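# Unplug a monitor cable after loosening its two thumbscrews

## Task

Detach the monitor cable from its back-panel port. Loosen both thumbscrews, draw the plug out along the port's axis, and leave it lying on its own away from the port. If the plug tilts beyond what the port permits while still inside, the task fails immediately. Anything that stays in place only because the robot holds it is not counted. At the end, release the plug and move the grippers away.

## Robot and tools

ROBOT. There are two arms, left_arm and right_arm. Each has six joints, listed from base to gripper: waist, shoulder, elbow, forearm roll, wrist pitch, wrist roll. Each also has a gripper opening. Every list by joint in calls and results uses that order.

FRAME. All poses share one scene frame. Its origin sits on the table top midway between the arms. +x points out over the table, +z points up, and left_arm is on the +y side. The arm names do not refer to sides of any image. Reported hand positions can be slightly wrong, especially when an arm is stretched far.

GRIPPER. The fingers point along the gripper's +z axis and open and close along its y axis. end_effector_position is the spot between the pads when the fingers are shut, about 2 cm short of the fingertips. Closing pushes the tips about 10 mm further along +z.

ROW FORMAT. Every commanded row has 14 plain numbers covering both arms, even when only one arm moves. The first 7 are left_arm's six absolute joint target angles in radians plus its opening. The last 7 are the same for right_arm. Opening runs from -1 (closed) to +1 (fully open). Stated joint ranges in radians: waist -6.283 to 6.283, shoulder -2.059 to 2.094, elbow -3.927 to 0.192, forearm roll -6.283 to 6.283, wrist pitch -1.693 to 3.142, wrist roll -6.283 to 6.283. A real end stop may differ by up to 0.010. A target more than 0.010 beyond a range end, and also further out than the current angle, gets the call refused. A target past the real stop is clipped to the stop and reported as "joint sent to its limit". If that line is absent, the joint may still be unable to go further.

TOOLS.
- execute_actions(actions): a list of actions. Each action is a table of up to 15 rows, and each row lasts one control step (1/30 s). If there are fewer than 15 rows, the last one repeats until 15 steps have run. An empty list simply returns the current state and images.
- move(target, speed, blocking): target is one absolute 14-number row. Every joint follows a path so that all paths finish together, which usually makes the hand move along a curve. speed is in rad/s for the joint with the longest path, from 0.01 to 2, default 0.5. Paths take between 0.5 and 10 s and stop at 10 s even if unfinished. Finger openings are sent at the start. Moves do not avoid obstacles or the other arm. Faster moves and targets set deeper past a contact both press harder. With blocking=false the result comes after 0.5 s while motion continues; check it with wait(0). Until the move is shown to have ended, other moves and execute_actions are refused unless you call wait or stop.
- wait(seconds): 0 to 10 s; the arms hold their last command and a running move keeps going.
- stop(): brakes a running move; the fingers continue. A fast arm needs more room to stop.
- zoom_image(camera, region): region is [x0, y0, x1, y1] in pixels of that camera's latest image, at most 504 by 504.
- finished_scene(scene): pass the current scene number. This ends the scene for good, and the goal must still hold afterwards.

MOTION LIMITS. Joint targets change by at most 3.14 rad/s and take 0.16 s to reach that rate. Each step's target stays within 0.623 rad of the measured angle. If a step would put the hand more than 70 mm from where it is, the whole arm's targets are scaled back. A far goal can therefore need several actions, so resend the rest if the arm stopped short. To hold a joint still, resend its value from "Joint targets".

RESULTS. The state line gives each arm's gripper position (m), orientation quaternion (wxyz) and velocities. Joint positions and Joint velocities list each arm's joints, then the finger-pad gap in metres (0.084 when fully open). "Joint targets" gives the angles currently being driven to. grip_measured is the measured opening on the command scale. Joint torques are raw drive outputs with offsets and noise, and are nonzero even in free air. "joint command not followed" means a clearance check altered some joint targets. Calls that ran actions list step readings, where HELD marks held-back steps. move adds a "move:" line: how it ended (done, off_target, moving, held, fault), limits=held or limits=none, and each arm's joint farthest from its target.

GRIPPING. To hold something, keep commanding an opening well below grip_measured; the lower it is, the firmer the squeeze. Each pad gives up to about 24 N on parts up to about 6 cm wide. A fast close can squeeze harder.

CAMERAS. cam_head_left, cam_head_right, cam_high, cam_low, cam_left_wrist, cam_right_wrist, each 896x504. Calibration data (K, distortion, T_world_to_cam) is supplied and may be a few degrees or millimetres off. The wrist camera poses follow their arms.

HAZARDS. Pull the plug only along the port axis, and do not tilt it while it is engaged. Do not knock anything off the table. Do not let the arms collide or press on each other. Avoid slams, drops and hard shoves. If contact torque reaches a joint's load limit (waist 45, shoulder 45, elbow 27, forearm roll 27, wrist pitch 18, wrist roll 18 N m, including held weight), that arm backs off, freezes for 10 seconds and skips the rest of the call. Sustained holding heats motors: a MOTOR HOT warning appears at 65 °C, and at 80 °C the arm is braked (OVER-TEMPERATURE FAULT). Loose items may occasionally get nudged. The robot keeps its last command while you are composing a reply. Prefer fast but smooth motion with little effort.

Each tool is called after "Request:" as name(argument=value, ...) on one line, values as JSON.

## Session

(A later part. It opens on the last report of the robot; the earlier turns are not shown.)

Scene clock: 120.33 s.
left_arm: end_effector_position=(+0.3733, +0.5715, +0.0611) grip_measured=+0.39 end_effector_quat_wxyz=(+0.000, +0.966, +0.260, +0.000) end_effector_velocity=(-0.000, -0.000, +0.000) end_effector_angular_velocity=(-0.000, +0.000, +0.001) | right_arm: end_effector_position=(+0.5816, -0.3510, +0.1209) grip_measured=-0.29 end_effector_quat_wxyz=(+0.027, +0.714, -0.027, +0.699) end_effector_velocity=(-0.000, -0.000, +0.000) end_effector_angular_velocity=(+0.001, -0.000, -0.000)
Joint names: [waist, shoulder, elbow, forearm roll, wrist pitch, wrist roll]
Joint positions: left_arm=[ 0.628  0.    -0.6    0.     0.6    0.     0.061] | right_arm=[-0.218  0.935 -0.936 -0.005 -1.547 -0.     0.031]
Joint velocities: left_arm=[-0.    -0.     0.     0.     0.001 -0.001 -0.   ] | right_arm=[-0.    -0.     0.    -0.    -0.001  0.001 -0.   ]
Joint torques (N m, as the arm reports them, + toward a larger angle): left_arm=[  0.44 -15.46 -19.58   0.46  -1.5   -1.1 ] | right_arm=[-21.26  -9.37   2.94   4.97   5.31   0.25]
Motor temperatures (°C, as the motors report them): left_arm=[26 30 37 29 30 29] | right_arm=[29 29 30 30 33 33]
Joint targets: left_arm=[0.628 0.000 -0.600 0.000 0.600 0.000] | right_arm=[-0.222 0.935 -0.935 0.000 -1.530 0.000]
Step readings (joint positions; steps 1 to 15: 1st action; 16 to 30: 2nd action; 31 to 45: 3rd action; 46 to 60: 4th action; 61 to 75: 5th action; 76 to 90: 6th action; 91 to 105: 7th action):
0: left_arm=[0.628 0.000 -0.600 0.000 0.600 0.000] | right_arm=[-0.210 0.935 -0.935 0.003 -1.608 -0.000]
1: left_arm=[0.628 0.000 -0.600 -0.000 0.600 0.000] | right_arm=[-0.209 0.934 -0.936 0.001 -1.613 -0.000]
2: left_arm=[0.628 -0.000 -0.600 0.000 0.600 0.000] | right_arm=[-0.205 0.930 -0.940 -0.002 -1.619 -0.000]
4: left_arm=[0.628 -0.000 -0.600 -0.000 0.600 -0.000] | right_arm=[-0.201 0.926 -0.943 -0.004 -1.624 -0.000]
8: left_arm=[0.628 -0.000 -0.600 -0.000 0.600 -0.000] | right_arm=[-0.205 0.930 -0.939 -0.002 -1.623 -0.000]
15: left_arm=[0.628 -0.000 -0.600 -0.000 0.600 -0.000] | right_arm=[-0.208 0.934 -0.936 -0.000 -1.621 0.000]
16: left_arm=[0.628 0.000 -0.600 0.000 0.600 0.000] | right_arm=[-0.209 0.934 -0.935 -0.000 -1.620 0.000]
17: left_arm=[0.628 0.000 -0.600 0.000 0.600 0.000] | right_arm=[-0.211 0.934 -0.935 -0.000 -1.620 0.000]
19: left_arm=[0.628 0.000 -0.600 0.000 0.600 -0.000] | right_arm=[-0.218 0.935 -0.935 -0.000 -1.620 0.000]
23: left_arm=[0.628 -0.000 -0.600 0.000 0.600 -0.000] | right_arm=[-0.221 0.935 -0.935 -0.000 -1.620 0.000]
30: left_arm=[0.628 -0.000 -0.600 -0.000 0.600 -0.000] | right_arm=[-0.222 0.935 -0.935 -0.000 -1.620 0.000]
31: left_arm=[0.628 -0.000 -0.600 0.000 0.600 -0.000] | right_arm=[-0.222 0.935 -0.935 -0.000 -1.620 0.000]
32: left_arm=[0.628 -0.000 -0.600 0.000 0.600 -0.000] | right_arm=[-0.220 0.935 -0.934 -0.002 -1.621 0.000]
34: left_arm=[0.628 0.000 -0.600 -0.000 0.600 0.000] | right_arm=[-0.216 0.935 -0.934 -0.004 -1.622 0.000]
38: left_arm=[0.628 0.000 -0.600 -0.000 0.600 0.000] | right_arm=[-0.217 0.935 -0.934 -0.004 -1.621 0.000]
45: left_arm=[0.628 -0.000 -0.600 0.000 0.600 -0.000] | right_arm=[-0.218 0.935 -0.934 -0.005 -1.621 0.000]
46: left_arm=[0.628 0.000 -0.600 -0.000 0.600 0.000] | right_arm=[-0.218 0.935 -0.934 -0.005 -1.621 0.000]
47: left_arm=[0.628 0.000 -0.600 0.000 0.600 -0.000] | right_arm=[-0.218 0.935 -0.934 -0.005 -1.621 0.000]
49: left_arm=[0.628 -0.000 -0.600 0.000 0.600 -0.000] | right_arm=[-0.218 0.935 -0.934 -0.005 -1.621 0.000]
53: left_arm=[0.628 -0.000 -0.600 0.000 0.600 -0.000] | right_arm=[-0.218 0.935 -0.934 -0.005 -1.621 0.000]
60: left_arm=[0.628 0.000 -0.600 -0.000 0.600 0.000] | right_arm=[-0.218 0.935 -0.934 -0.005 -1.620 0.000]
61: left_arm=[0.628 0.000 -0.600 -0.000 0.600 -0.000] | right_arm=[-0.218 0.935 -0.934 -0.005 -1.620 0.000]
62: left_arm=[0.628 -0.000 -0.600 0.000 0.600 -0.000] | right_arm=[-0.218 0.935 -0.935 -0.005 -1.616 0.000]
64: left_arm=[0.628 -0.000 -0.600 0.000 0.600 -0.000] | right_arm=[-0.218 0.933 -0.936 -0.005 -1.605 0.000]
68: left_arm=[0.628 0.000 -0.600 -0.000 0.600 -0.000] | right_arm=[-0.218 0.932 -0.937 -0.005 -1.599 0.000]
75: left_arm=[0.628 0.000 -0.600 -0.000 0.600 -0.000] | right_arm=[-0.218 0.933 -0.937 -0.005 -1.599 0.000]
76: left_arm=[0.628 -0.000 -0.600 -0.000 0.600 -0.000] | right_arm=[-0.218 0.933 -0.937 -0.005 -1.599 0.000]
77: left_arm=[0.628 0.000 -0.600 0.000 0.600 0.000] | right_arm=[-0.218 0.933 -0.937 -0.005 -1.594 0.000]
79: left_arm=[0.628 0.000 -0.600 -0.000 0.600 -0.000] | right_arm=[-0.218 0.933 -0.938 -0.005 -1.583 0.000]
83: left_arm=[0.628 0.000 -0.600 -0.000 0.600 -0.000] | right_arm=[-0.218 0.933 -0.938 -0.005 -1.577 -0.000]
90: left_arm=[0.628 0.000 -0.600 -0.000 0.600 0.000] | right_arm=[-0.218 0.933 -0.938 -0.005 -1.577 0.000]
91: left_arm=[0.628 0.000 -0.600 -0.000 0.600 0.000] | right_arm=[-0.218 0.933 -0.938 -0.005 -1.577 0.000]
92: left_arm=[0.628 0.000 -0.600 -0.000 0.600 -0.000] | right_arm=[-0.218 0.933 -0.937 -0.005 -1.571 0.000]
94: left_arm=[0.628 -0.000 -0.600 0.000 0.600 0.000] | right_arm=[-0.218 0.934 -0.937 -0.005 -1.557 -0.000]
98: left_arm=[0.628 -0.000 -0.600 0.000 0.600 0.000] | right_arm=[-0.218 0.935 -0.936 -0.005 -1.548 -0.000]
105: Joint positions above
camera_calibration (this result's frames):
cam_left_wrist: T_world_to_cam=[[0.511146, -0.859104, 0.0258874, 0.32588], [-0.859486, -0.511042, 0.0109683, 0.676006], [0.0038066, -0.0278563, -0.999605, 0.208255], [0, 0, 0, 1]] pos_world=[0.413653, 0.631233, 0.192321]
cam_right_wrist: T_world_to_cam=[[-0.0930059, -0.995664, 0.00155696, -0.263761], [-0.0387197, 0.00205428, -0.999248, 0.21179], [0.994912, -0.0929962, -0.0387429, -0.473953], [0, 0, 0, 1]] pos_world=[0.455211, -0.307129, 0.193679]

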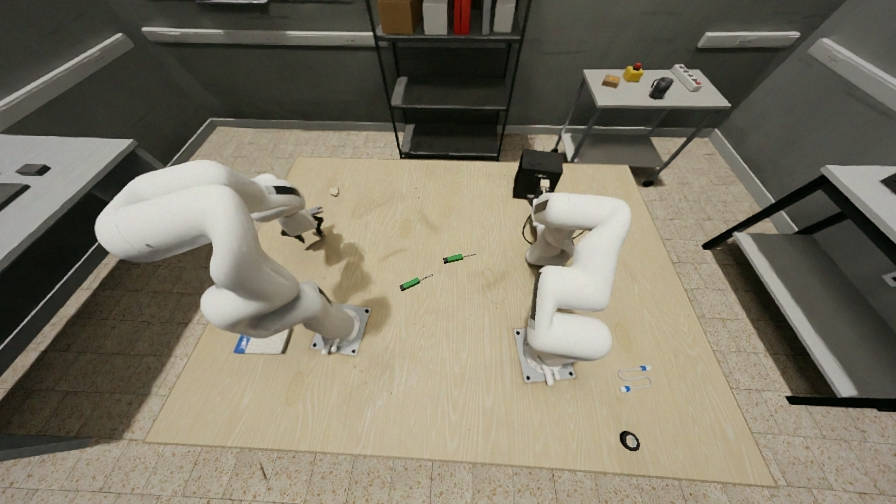

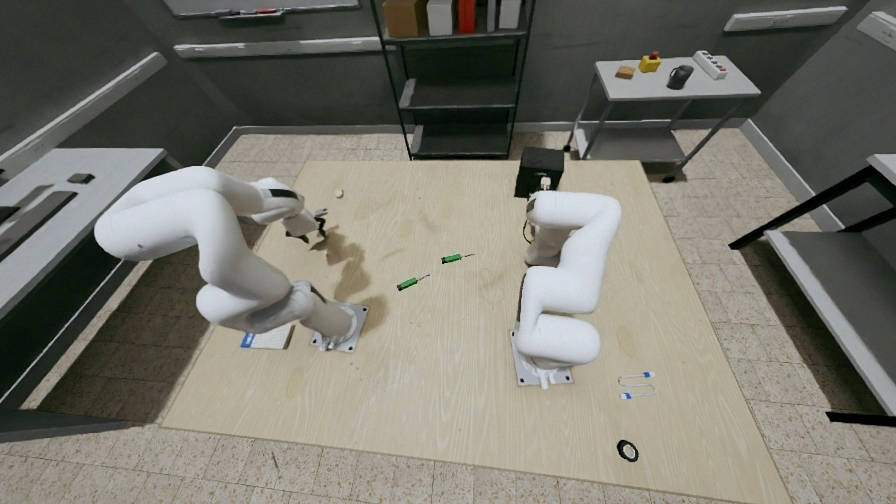

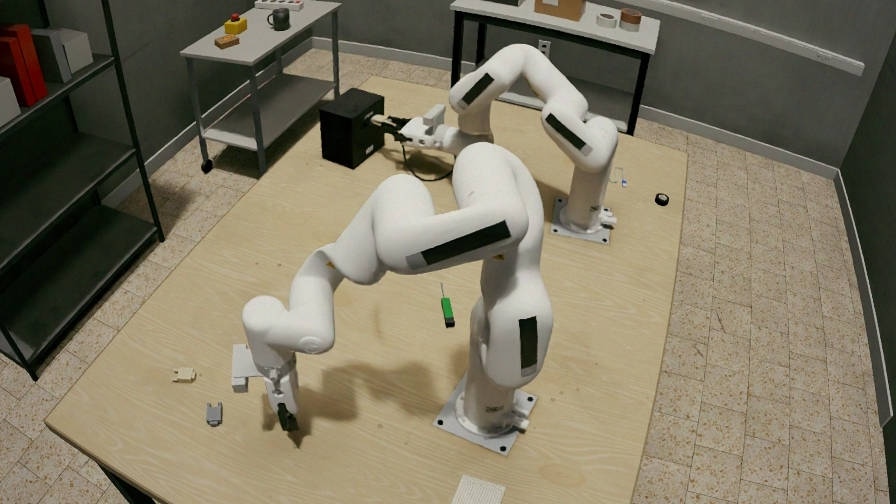

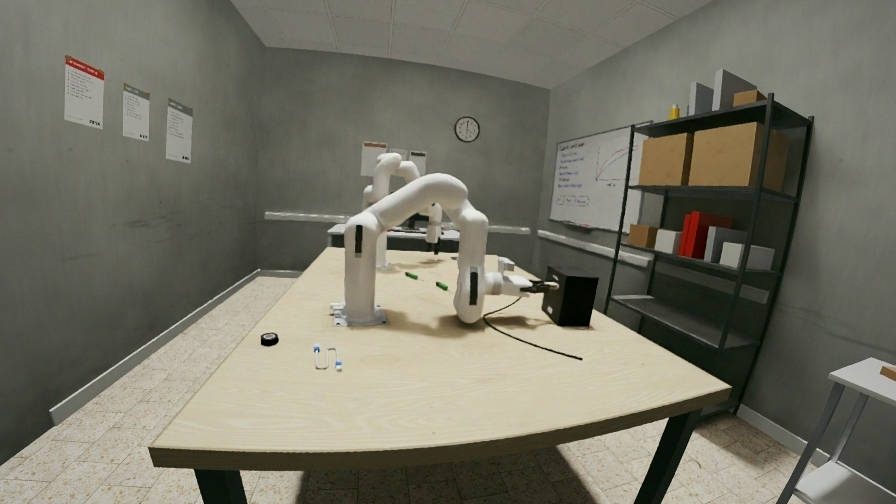

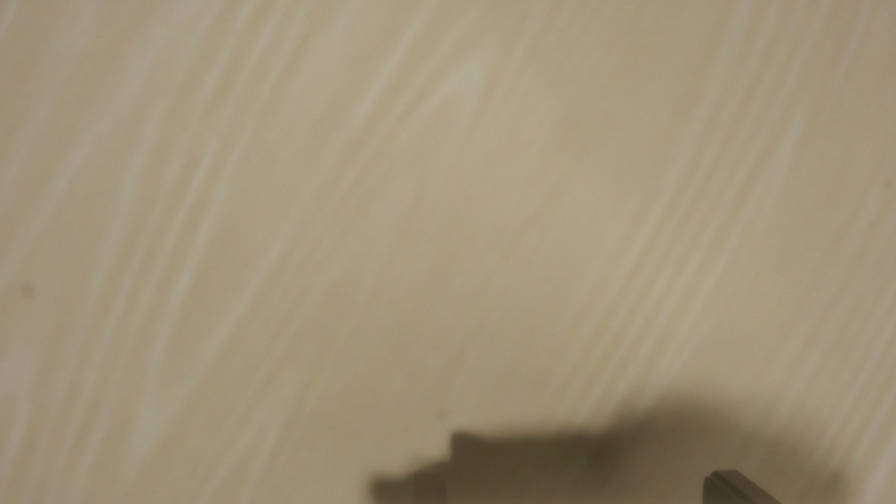

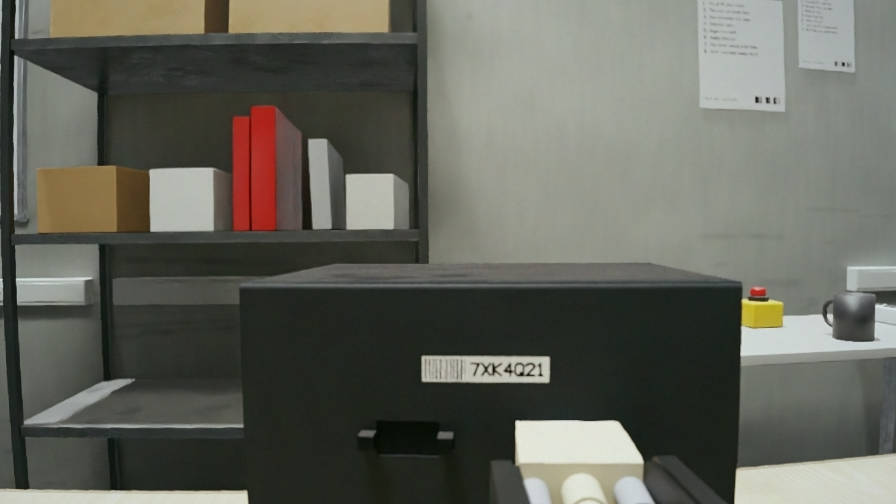

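Request:
move(target=[0.628,0,-0.6,0,0.6,0,0.4,-0.2135,0.935,-0.923,0,-1.542,0,0], speed=0.05)

Request:
move(target=[0.628,0,-0.6,0,0.6,0,0.4,-0.2015,0.935,-0.923,0,-1.542,0,0], speed=0.03)

Request:
move(target=[0.628,0,-0.6,0,0.6,0,0.4,-0.2015,0.935,-0.923,0,-1.632,0,0], speed=0.1)

Request:
move(target=[0.628,0,-0.6,0,0.6,0,0.4,-0.2255,0.935,-0.923,0,-1.632,0,0], speed=0.04)

Request:
move(target=[0.628,0,-0.6,0,0.6,0,0.4,-0.2255,0.935,-0.923,0,-1.542,0,0], speed=0.1)

Scene clock: 139.83 s.
left_arm: end_effector_position=(+0.3733, +0.5715, +0.0611) grip_measured=+0.39 end_effector_quat_wxyz=(+0.000, +0.966, +0.260, +0.000) end_effector_velocity=(+0.001, -0.000, +0.000) end_effector_angular_velocity=(+0.000, -0.001, -0.001) | right_arm: end_effector_position=(+0.5786, -0.3495, +0.1152) grip_measured=-0.01 end_effector_quat_wxyz=(+0.027, +0.721, -0.028, +0.692) end_effector_velocity=(+0.000, +0.002, +0.001) end_effector_angular_velocity=(+0.002, +0.000, +0.003)
Joint names: [waist, shoulder, elbow, forearm roll, wrist pitch, wrist roll]
Joint positions: left_arm=[ 0.628 -0.    -0.6    0.     0.6   -0.     0.061] | right_arm=[-0.214  0.935 -0.923  0.    -1.542  0.     0.044]
Joint velocities: left_arm=[-0.001  0.    -0.001 -0.    -0.    -0.     0.   ] | right_arm=[ 0.002 -0.003  0.002 -0.001  0.001  0.002 -0.   ]
Joint torques (N m, as the arm reports them, + toward a larger angle): left_arm=[  0.84 -15.14 -19.72   0.5   -1.39  -0.72] | right_arm=[ -2.01 -32.71  -6.83  -0.25  -1.08   0.44]
Motor temperatures (°C, as the motors report them): left_arm=[26 30 37 29 30 29] | right_arm=[30 29 29 31 34 33]
Joint targets: left_arm=[0.628 0.000 -0.600 0.000 0.600 0.000] | right_arm=[-0.214 0.935 -0.923 0.000 -1.542 0.000]
move: done; limits=none; left_arm: farthest joint: the waist, 0.000 radians from its target (0.000 radians at the start); right_arm: farthest joint: the waist, 0.000 radians from its target (0.005 radians at the start)
camera_calibration (this result's frames):
cam_left_wrist: T_world_to_cam=[[0.511146, -0.859104, 0.0258873, 0.32588], [-0.859485, -0.511042, 0.0109682, 0.676006], [0.00380675, -0.0278561, -0.999605, 0.208254], [0, 0, 0, 1]] pos_world=[0.413653, 0.631233, 0.192321]
cam_right_wrist: T_world_to_cam=[[-0.0935939, -0.995609, 0.00177969, -0.26217], [-0.0567186, 0.00354728, -0.998384, 0.216795], [0.993994, -0.0935436, -0.0568016, -0.468636], [0, 0, 0, 1]] pos_world=[0.45358, -0.305625, 0.190292]

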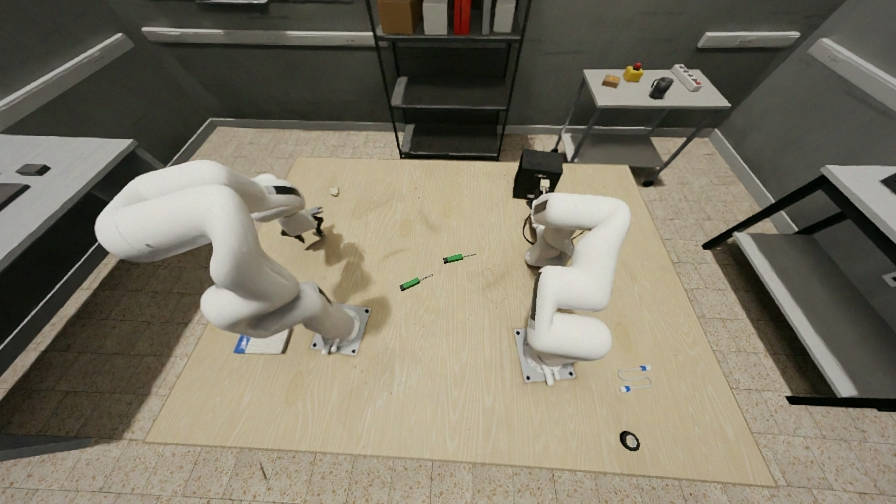

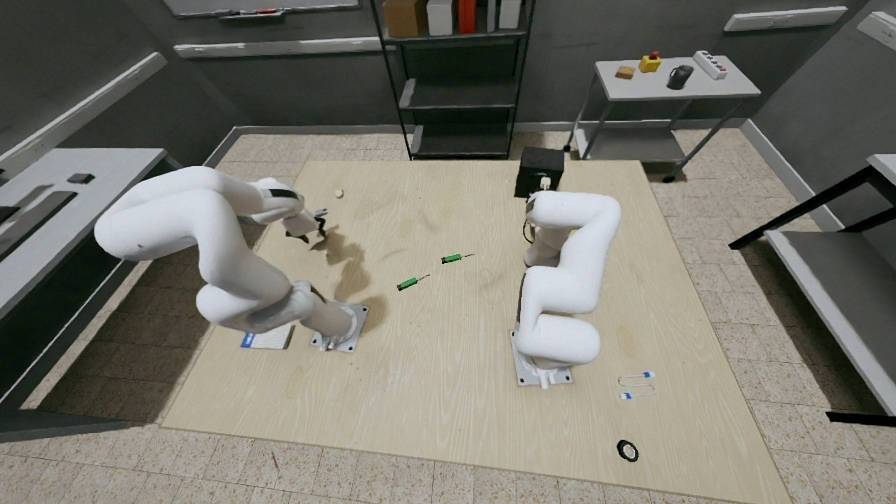

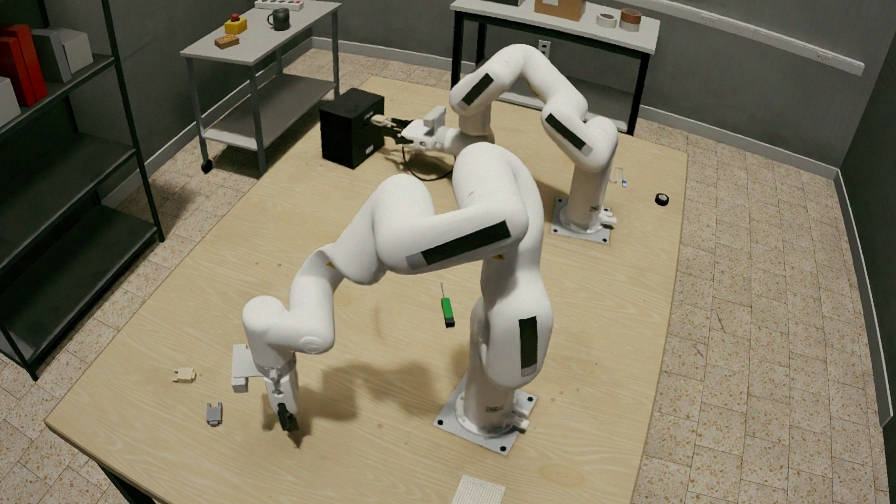

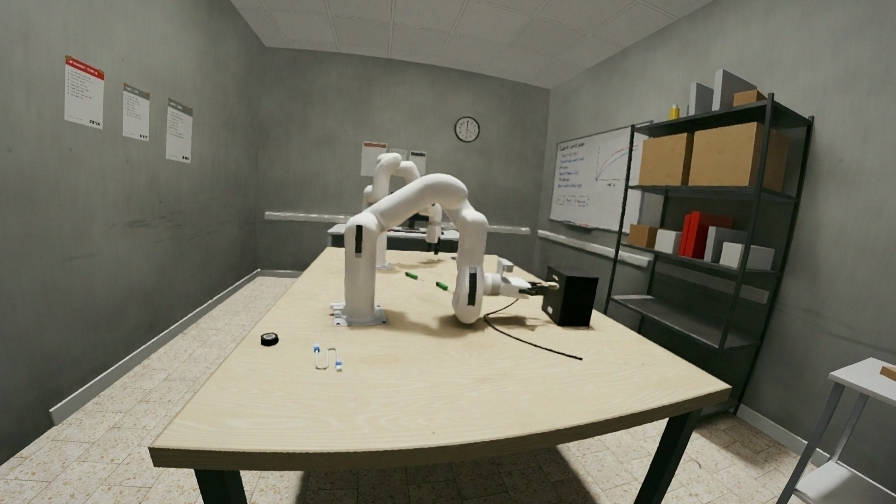

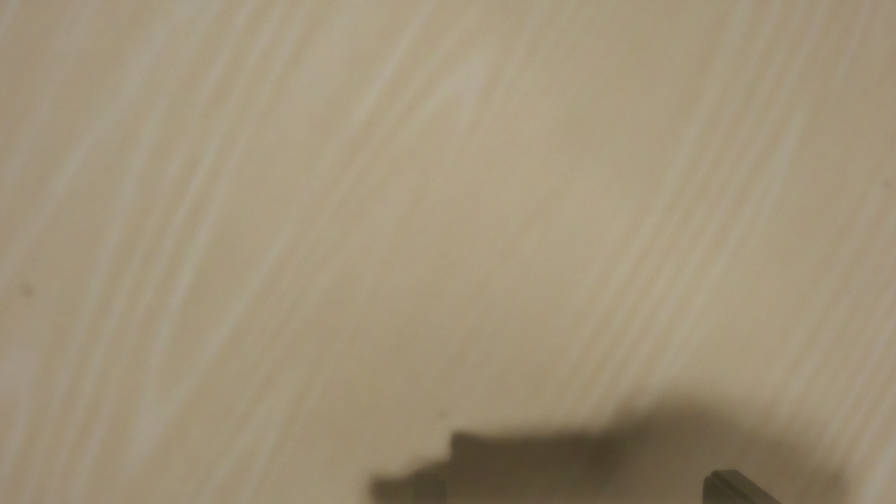

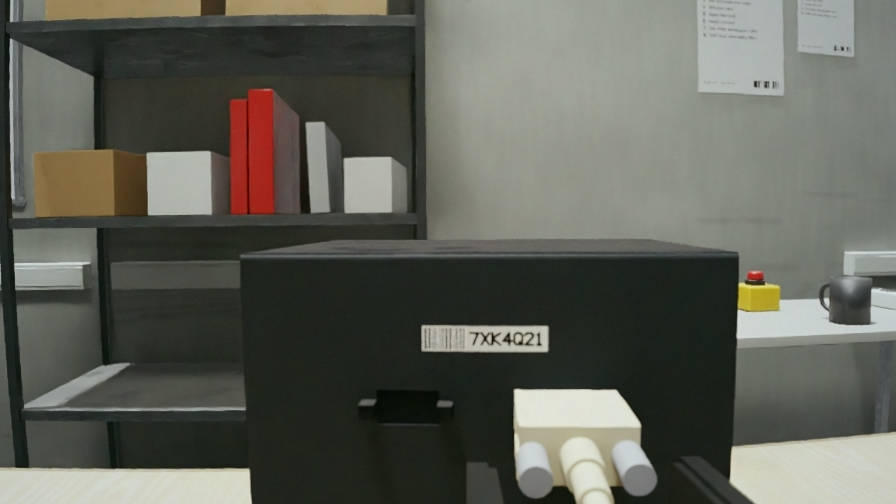

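Scene clock: 140.53 s.
left_arm: end_effector_position=(+0.3733, +0.5715, +0.0611) grip_measured=+0.39 end_effector_quat_wxyz=(+0.000, +0.966, +0.260, +0.000) end_effector_velocity=(-0.000, +0.000, -0.000) end_effector_angular_velocity=(-0.000, +0.001, +0.000) | right_arm: end_effector_position=(+0.5790, -0.3432, +0.1152) grip_measured=-0.01 end_effector_quat_wxyz=(+0.023, +0.721, -0.024, +0.692) end_effector_velocity=(+0.000, +0.001, +0.001) end_effector_angular_velocity=(+0.001, -0.002, +0.002)
Joint names: [waist, shoulder, elbow, forearm roll, wrist pitch, wrist roll]
Joint positions: left_arm=[ 0.628  0.    -0.6    0.     0.6   -0.     0.061] | right_arm=[-0.203  0.935 -0.923  0.001 -1.542  0.     0.044]
Joint velocities: left_arm=[ 0.     0.    -0.     0.     0.001 -0.    -0.   ] | right_arm=[ 0.002 -0.     0.     0.    -0.001  0.001  0.   ]
Joint torques (N m, as the arm reports them, + toward a larger angle): left_arm=[  1.07 -15.46 -19.95   0.19  -1.52  -0.58] | right_arm=[  2.01 -32.7   -6.73  -1.37  -1.1    0.58]
Motor temperatures (°C, as the motors report them): left_arm=[26 30 37 29 30 29] | right_arm=[30 29 29 31 34 33]
Joint targets: left_arm=[0.628 0.000 -0.600 0.000 0.600 0.000] | right_arm=[-0.202 0.935 -0.923 0.000 -1.542 0.000]
move: done; limits=none; left_arm: farthest joint: the waist, 0.000 radians from its target (0.000 radians at the start); right_arm: farthest joint: the waist, 0.001 radians from its target (0.012 radians at the start)
camera_calibration (this result's frames):
cam_left_wrist: T_world_to_cam=[[0.511146, -0.859104, 0.0258874, 0.32588], [-0.859486, -0.511042, 0.0109682, 0.676006], [0.00380671, -0.0278562, -0.999605, 0.208254], [0, 0, 0, 1]] pos_world=[0.413653, 0.631233, 0.192321]
cam_right_wrist: T_world_to_cam=[[-0.083415, -0.996513, 0.00173506, -0.262089], [-0.0569747, 0.00303087, -0.998371, 0.216735], [0.994885, -0.0833779, -0.0570289, -0.465467], [0, 0, 0, 1]] pos_world=[0.453573, -0.300642, 0.190292]

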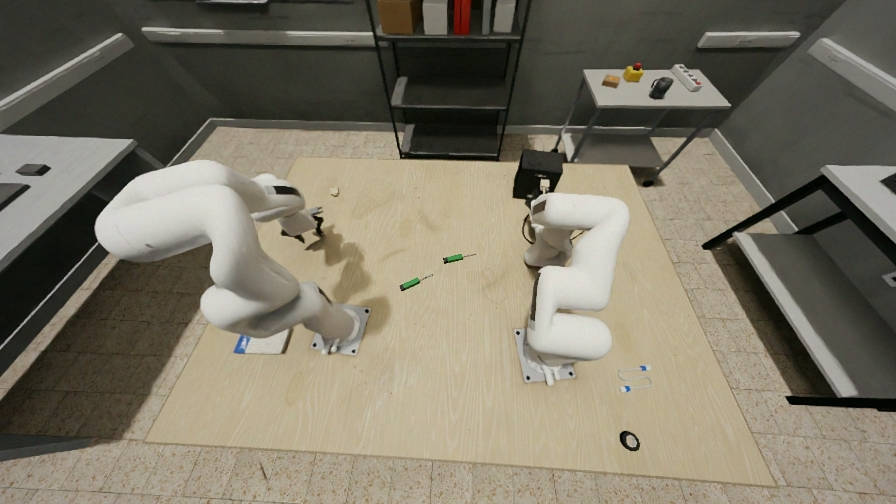

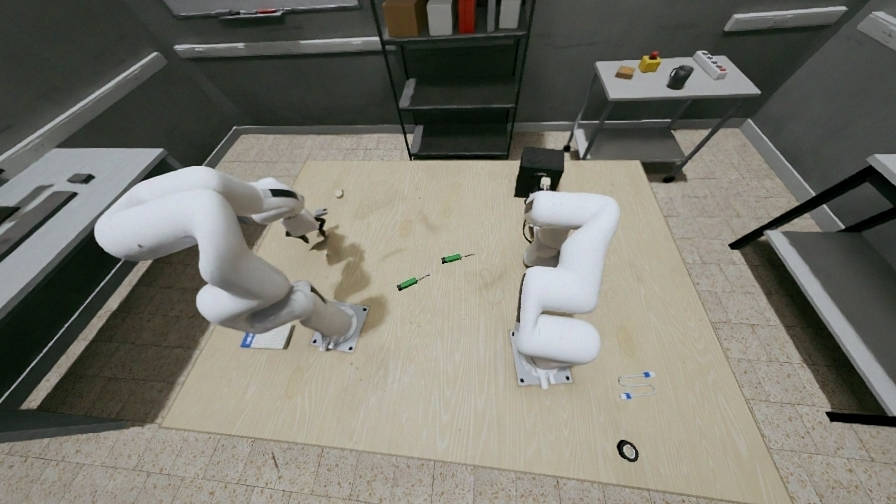

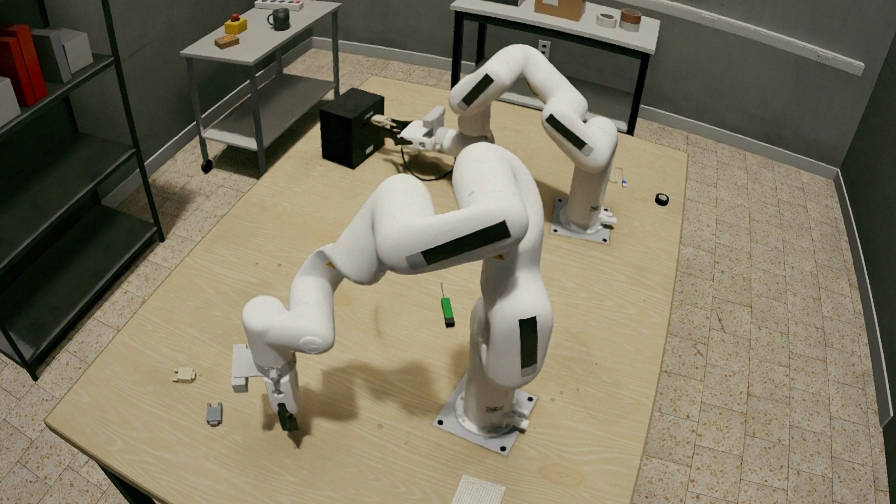

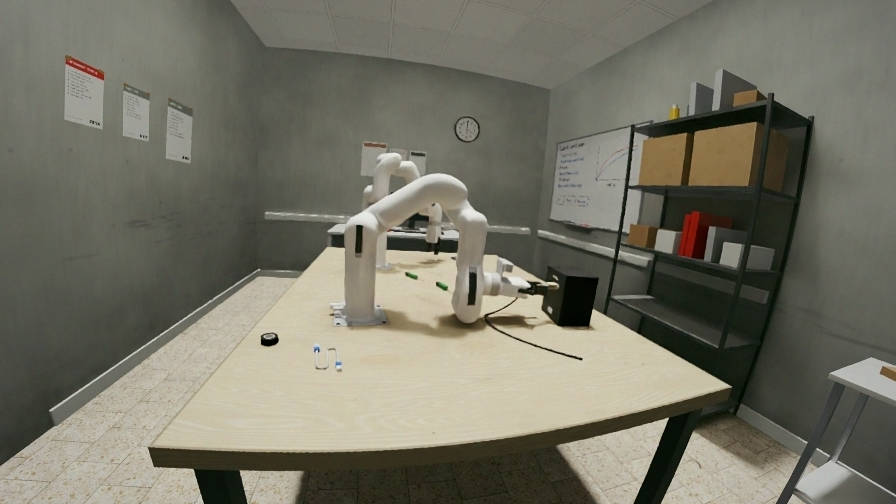

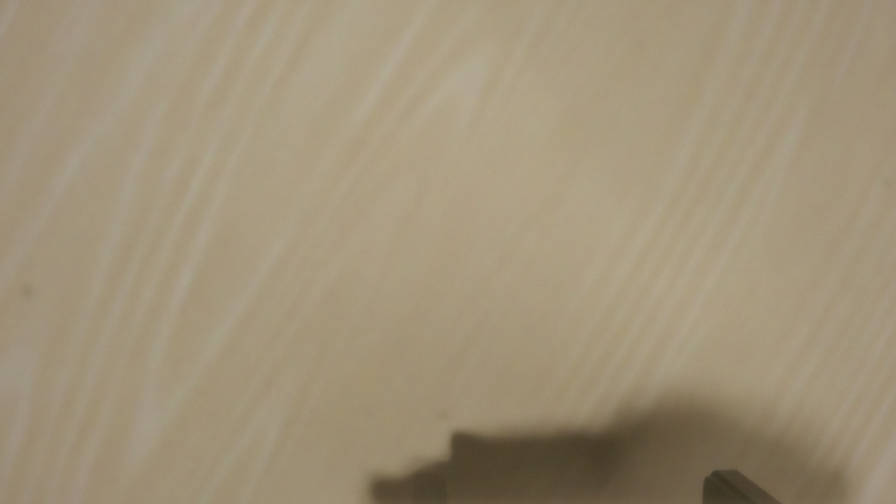

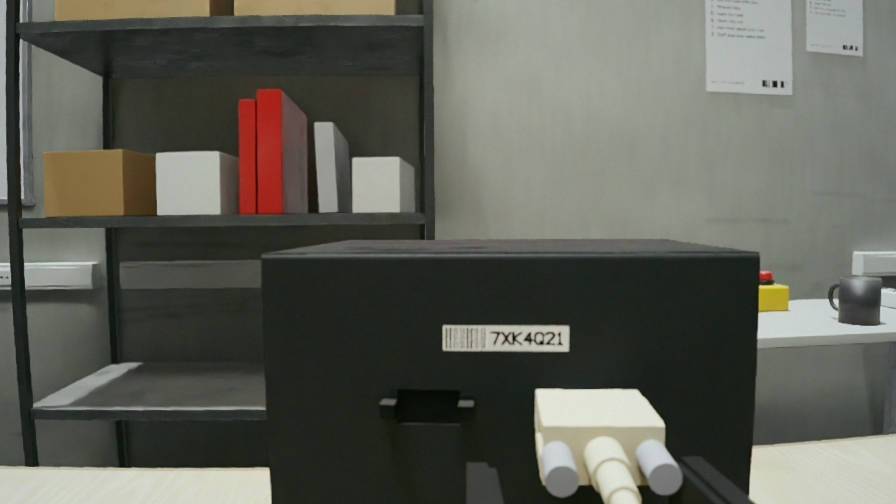

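Scene clock: 141.80 s.
left_arm: end_effector_position=(+0.3733, +0.5715, +0.0611) grip_measured=+0.39 end_effector_quat_wxyz=(+0.000, +0.966, +0.260, +0.000) end_effector_velocity=(-0.000, -0.000, +0.000) end_effector_angular_velocity=(-0.000, +0.000, +0.001) | right_arm: end_effector_position=(+0.5721, -0.3419, +0.1376) grip_measured=-0.01 end_effector_quat_wxyz=(+0.024, +0.689, -0.023, +0.724) end_effector_velocity=(-0.000, +0.000, -0.001) end_effector_angular_velocity=(+0.000, +0.001, +0.001)
Joint names: [waist, shoulder, elbow, forearm roll, wrist pitch, wrist roll]
Joint positions: left_arm=[ 0.628 -0.    -0.6    0.     0.6   -0.     0.061] | right_arm=[-0.202  0.935 -0.923  0.    -1.632 -0.     0.044]
Joint velocities: left_arm=[-0.    -0.001  0.001 -0.     0.    -0.001 -0.   ] | right_arm=[ 0.001  0.001  0.    -0.    -0.     0.     0.   ]
Joint torques (N m, as the arm reports them, + toward a larger angle): left_arm=[  1.06 -15.6  -20.03  -0.04  -1.15  -0.83] | right_arm=[  3.39 -36.59  -8.19  -1.69  -1.95   0.34]
Motor temperatures (°C, as the motors report them): left_arm=[26 30 37 29 30 29] | right_arm=[30 29 29 31 34 33]
Joint targets: left_arm=[0.628 0.000 -0.600 0.000 0.600 0.000] | right_arm=[-0.202 0.935 -0.923 0.000 -1.632 0.000]
move: done; limits=none; left_arm: farthest joint: the waist, 0.000 radians from its target (0.000 radians at the start); right_arm: farthest joint: the waist, 0.000 radians from its target (0.001 radians at the start)
camera_calibration (this result's frames):
cam_left_wrist: T_world_to_cam=[[0.511146, -0.859104, 0.0258874, 0.32588], [-0.859485, -0.511043, 0.0109683, 0.676006], [0.00380665, -0.0278562, -0.999605, 0.208255], [0, 0, 0, 1]] pos_world=[0.413653, 0.631233, 0.192321]
cam_right_wrist: T_world_to_cam=[[-0.0816548, -0.996661, 0.000337359, -0.262258], [0.0322281, -0.00297871, -0.999476, 0.185783], [0.996139, -0.0816012, 0.0323637, -0.469665], [0, 0, 0, 1]] pos_world=[0.440449, -0.299154, 0.200974]

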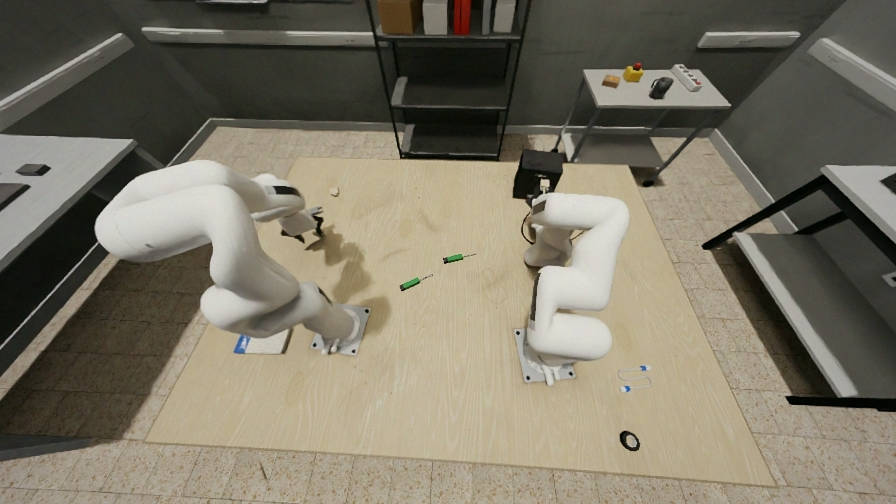

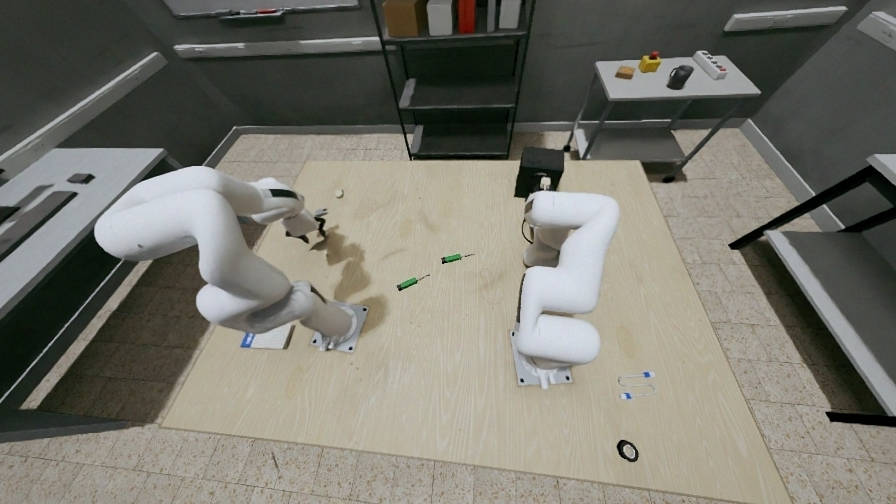

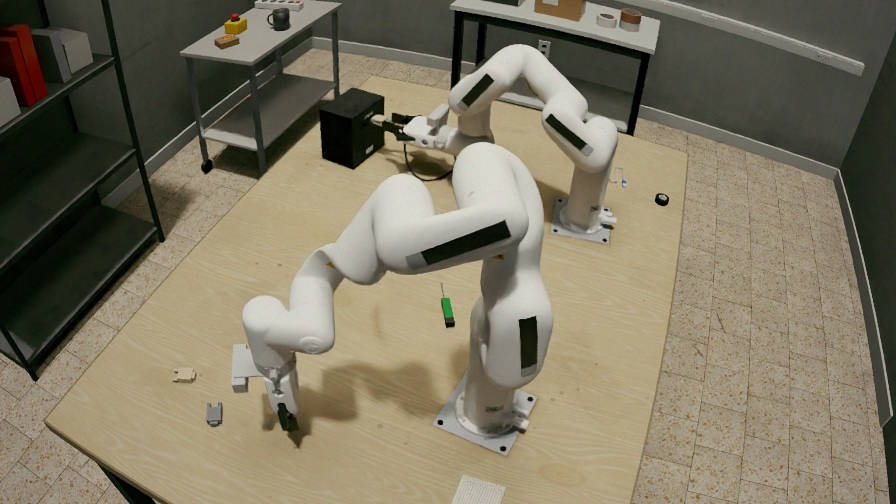

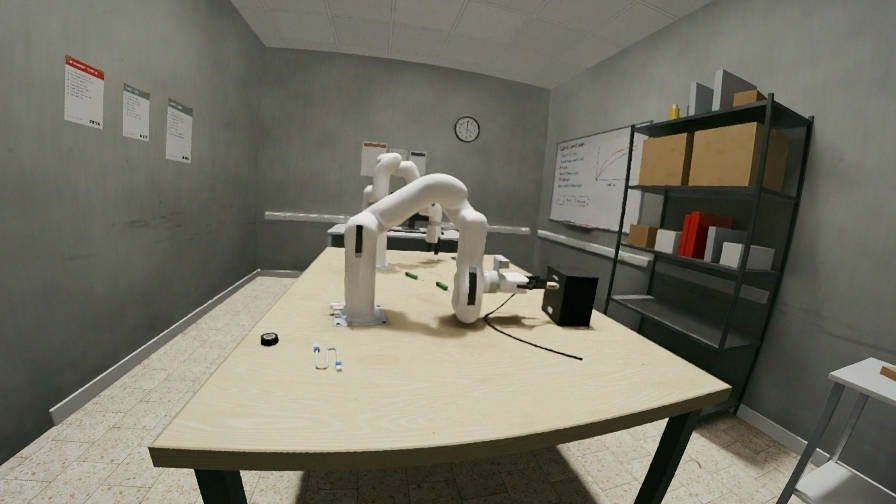

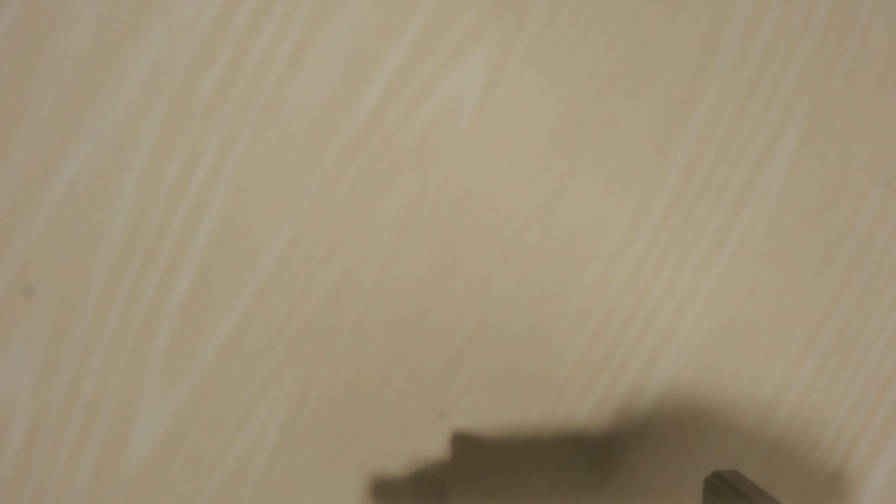

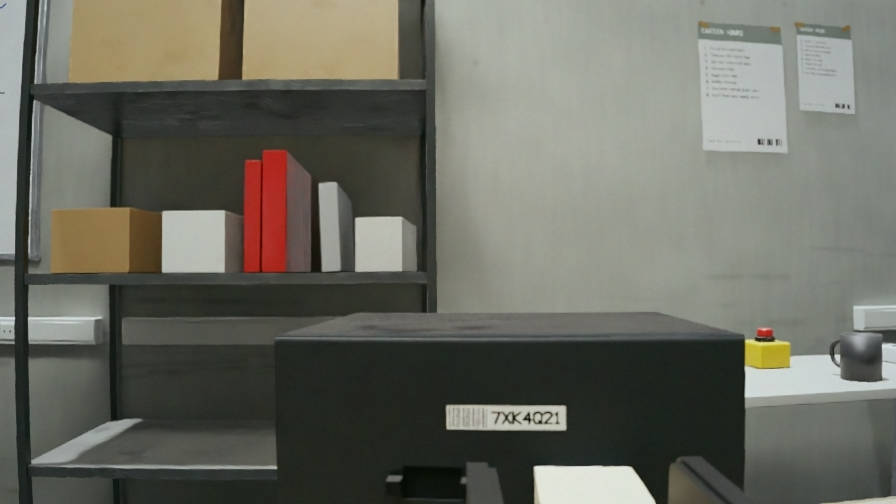

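Scene clock: 142.67 s.
left_arm: end_effector_position=(+0.3733, +0.5715, +0.0611) grip_measured=+0.39 end_effector_quat_wxyz=(+0.000, +0.966, +0.260, +0.000) end_effector_velocity=(-0.000, +0.000, -0.000) end_effector_angular_velocity=(-0.000, +0.001, +0.001) | right_arm: end_effector_position=(+0.5712, -0.3545, +0.1379) grip_measured=-0.01 end_effector_quat_wxyz=(+0.031, +0.689, -0.030, +0.724) end_effector_velocity=(-0.000, -0.002, -0.000) end_effector_angular_velocity=(-0.000, +0.001, -0.004)
Joint names: [waist, shoulder, elbow, forearm roll, wrist pitch, wrist roll]
Joint positions: left_arm=[ 0.628 -0.    -0.6    0.     0.6   -0.     0.061] | right_arm=[-0.224  0.935 -0.923 -0.001 -1.632  0.     0.044]
Joint velocities: left_arm=[ 0.001 -0.     0.     0.     0.    -0.    -0.   ] | right_arm=[-0.003 -0.     0.     0.001  0.001 -0.     0.   ]
Joint torques (N m, as the arm reports them, + toward a larger angle): left_arm=[  0.68 -15.7  -19.88   0.23  -1.32  -0.57] | right_arm=[ -5.81 -32.56  -6.41   0.75  -1.07   0.33]
Motor temperatures (°C, as the motors report them): left_arm=[26 30 37 29 30 29] | right_arm=[30 29 29 31 34 33]
Joint targets: left_arm=[0.628 0.000 -0.600 0.000 0.600 0.000] | right_arm=[-0.226 0.935 -0.923 0.000 -1.632 0.000]
move: done; limits=none; left_arm: farthest joint: the waist, 0.000 radians from its target (0.000 radians at the start); right_arm: farthest joint: the waist, 0.002 radians from its target (0.024 radians at the start)
camera_calibration (this result's frames):
cam_left_wrist: T_world_to_cam=[[0.511146, -0.859104, 0.0258874, 0.32588], [-0.859485, -0.511042, 0.0109681, 0.676006], [0.00380681, -0.0278561, -0.999605, 0.208254], [0, 0, 0, 1]] pos_world=[0.413653, 0.631233, 0.192321]
cam_right_wrist: T_world_to_cam=[[-0.102694, -0.994713, 0.000236204, -0.262178], [0.0329704, -0.00364118, -0.99945, 0.185386], [0.994166, -0.10263, 0.03317, -0.476194], [0, 0, 0, 1]] pos_world=[0.44038, -0.308988, 0.201142]

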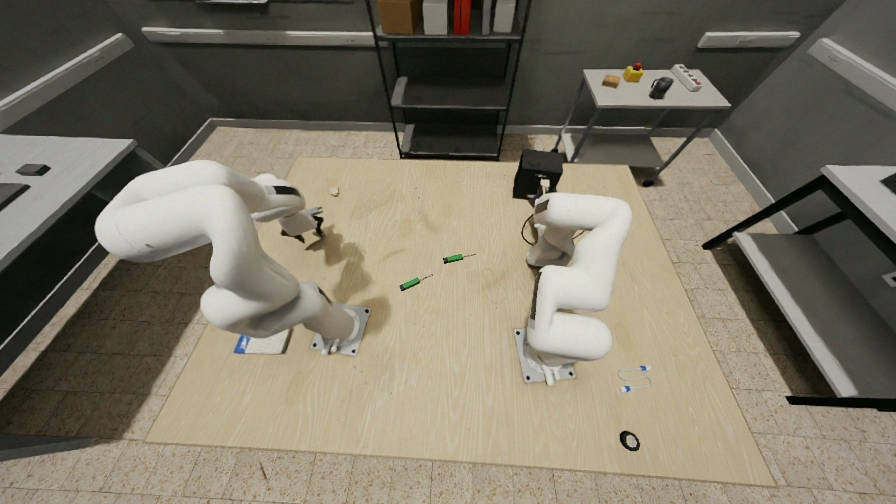

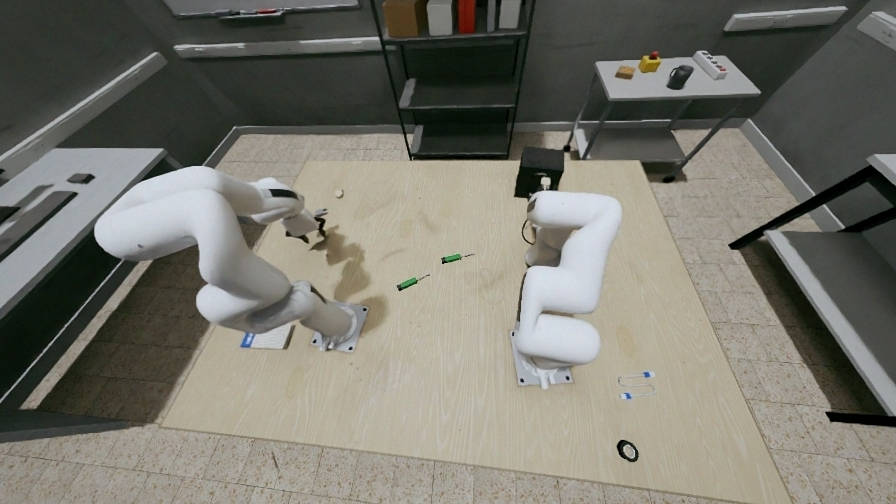

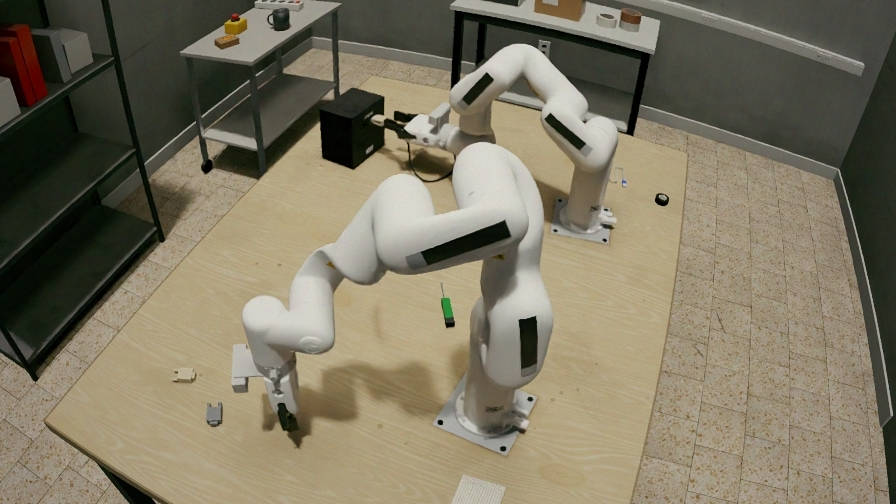

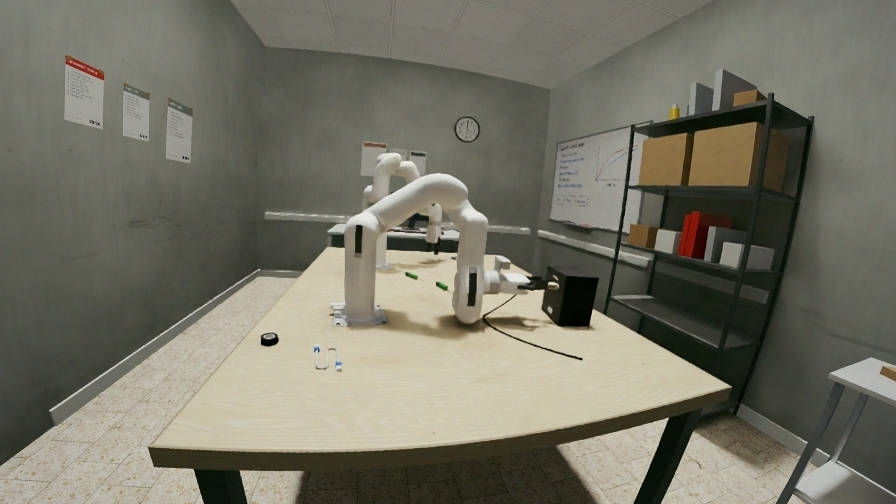

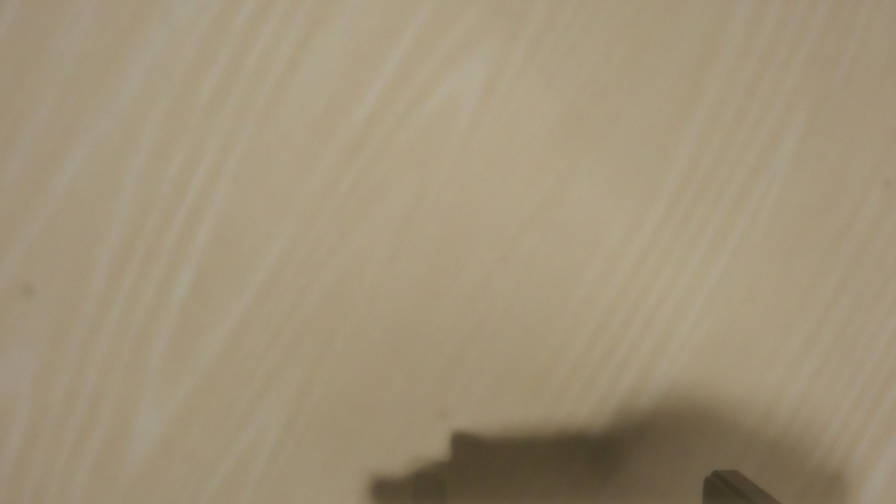

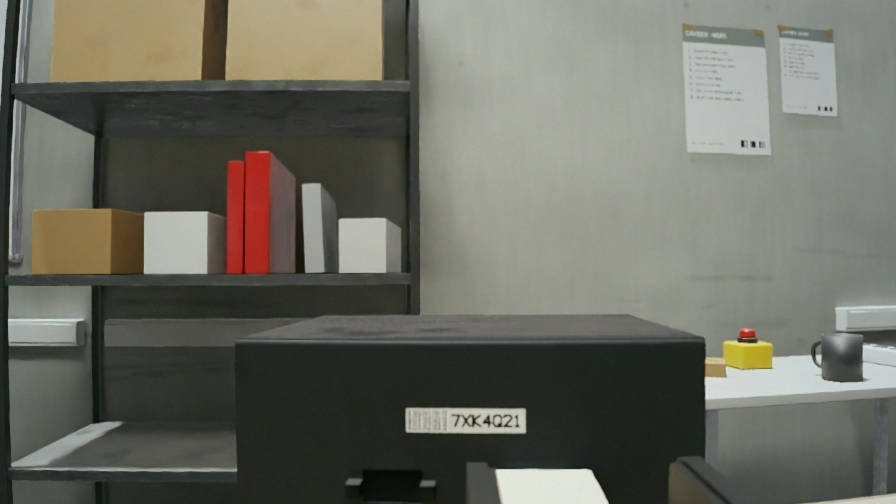

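Scene clock: 143.93 s.
left_arm: end_effector_position=(+0.3733, +0.5715, +0.0611) grip_measured=+0.39 end_effector_quat_wxyz=(+0.000, +0.966, +0.260, +0.000) end_effector_velocity=(+0.000, +0.000, +0.000) end_effector_angular_velocity=(+0.000, -0.001, +0.000) | right_arm: end_effector_position=(+0.5781, -0.3557, +0.1156) grip_measured=-0.01 end_effector_quat_wxyz=(+0.030, +0.720, -0.032, +0.692) end_effector_velocity=(+0.000, -0.000, -0.001) end_effector_angular_velocity=(+0.000, +0.003, -0.001)
Joint names: [waist, shoulder, elbow, forearm roll, wrist pitch, wrist roll]
Joint positions: left_arm=[ 0.628  0.    -0.6   -0.     0.6   -0.     0.061] | right_arm=[-0.225  0.935 -0.923 -0.001 -1.543 -0.     0.044]
Joint velocities: left_arm=[ 0.     0.     0.    -0.    -0.001  0.     0.   ] | right_arm=[-0.    -0.    -0.     0.001  0.003 -0.     0.   ]
Joint torques (N m, as the arm reports them, + toward a larger angle): left_arm=[  1.12 -15.57 -19.78   0.4   -1.67  -0.57] | right_arm=[-11.28 -26.88  -5.02   2.61   0.58   0.29]
Motor temperatures (°C, as the motors report them): left_arm=[26 30 37 29 30 29] | right_arm=[30 29 29 31 34 33]
Joint targets: left_arm=[0.628 0.000 -0.600 0.000 0.600 0.000] | right_arm=[-0.226 0.935 -0.923 0.000 -1.542 0.000]
move: done; limits=none; left_arm: farthest joint: the waist, 0.000 radians from its target (0.000 radians at the start); right_arm: farthest joint: the waist, 0.001 radians from its target (0.002 radians at the start)
camera_calibration (this result's frames):
cam_left_wrist: T_world_to_cam=[[0.511146, -0.859104, 0.0258874, 0.32588], [-0.859485, -0.511043, 0.0109682, 0.676006], [0.0038067, -0.0278562, -0.999605, 0.208254], [0, 0, 0, 1]] pos_world=[0.413653, 0.631233, 0.192321]
cam_right_wrist: T_world_to_cam=[[-0.103803, -0.994596, 0.00178888, -0.262135], [-0.0557263, 0.00402017, -0.998438, 0.216769], [0.993036, -0.10374, -0.0558425, -0.471863], [0, 0, 0, 1]] pos_world=[0.453446, -0.310541, 0.190549]

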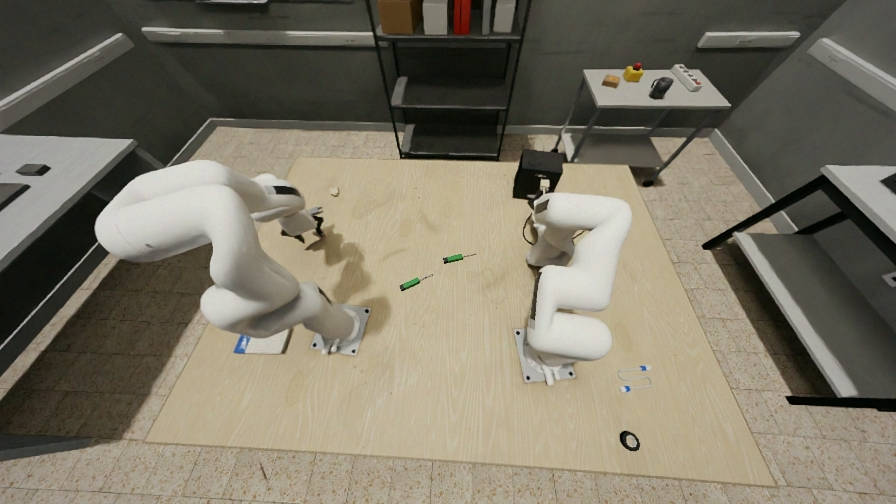

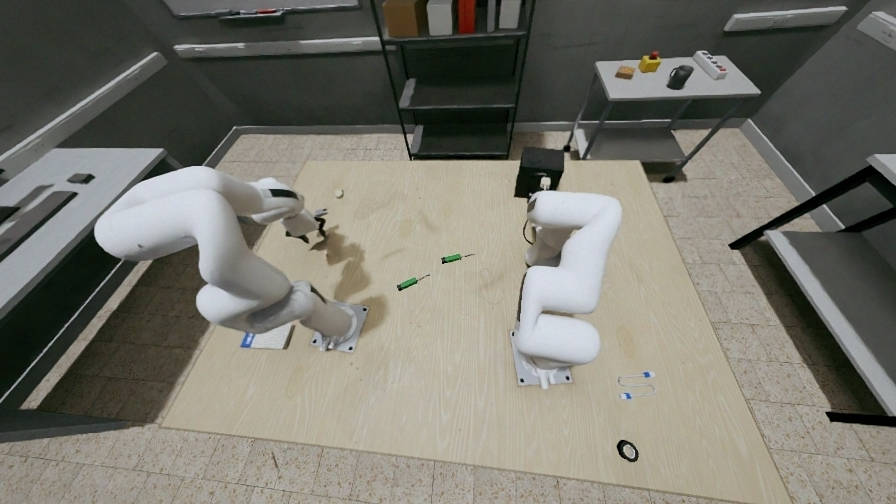

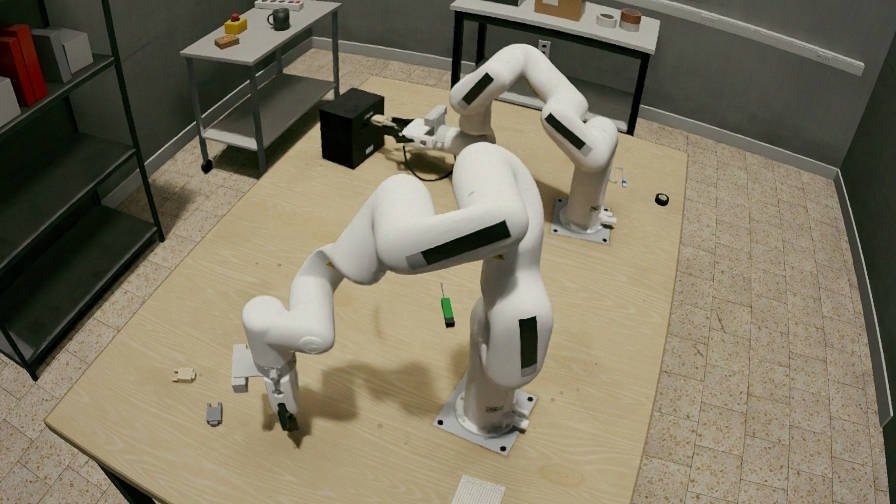

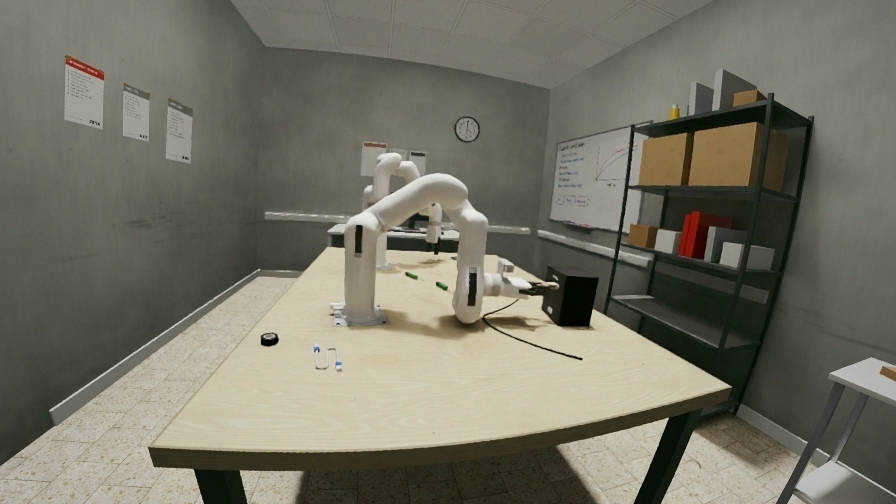

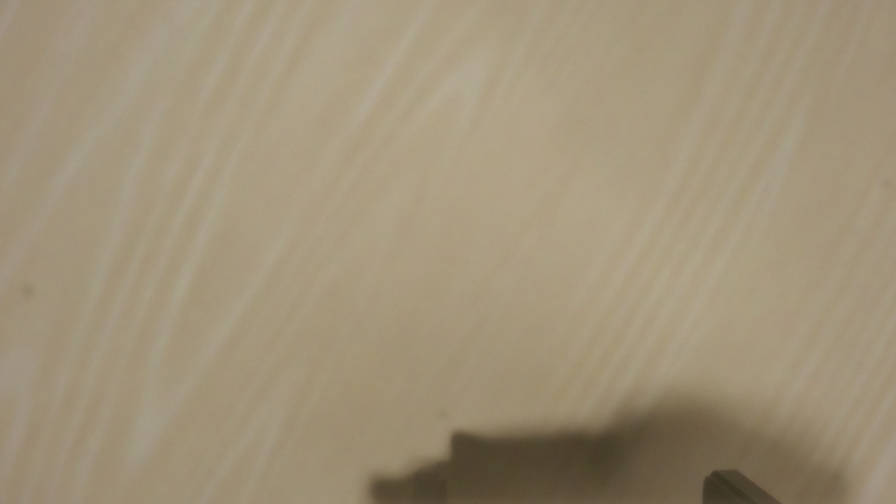

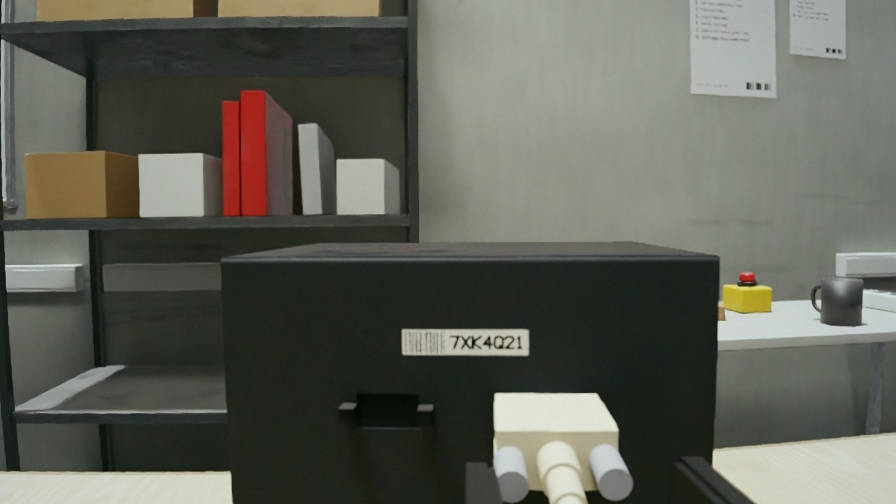

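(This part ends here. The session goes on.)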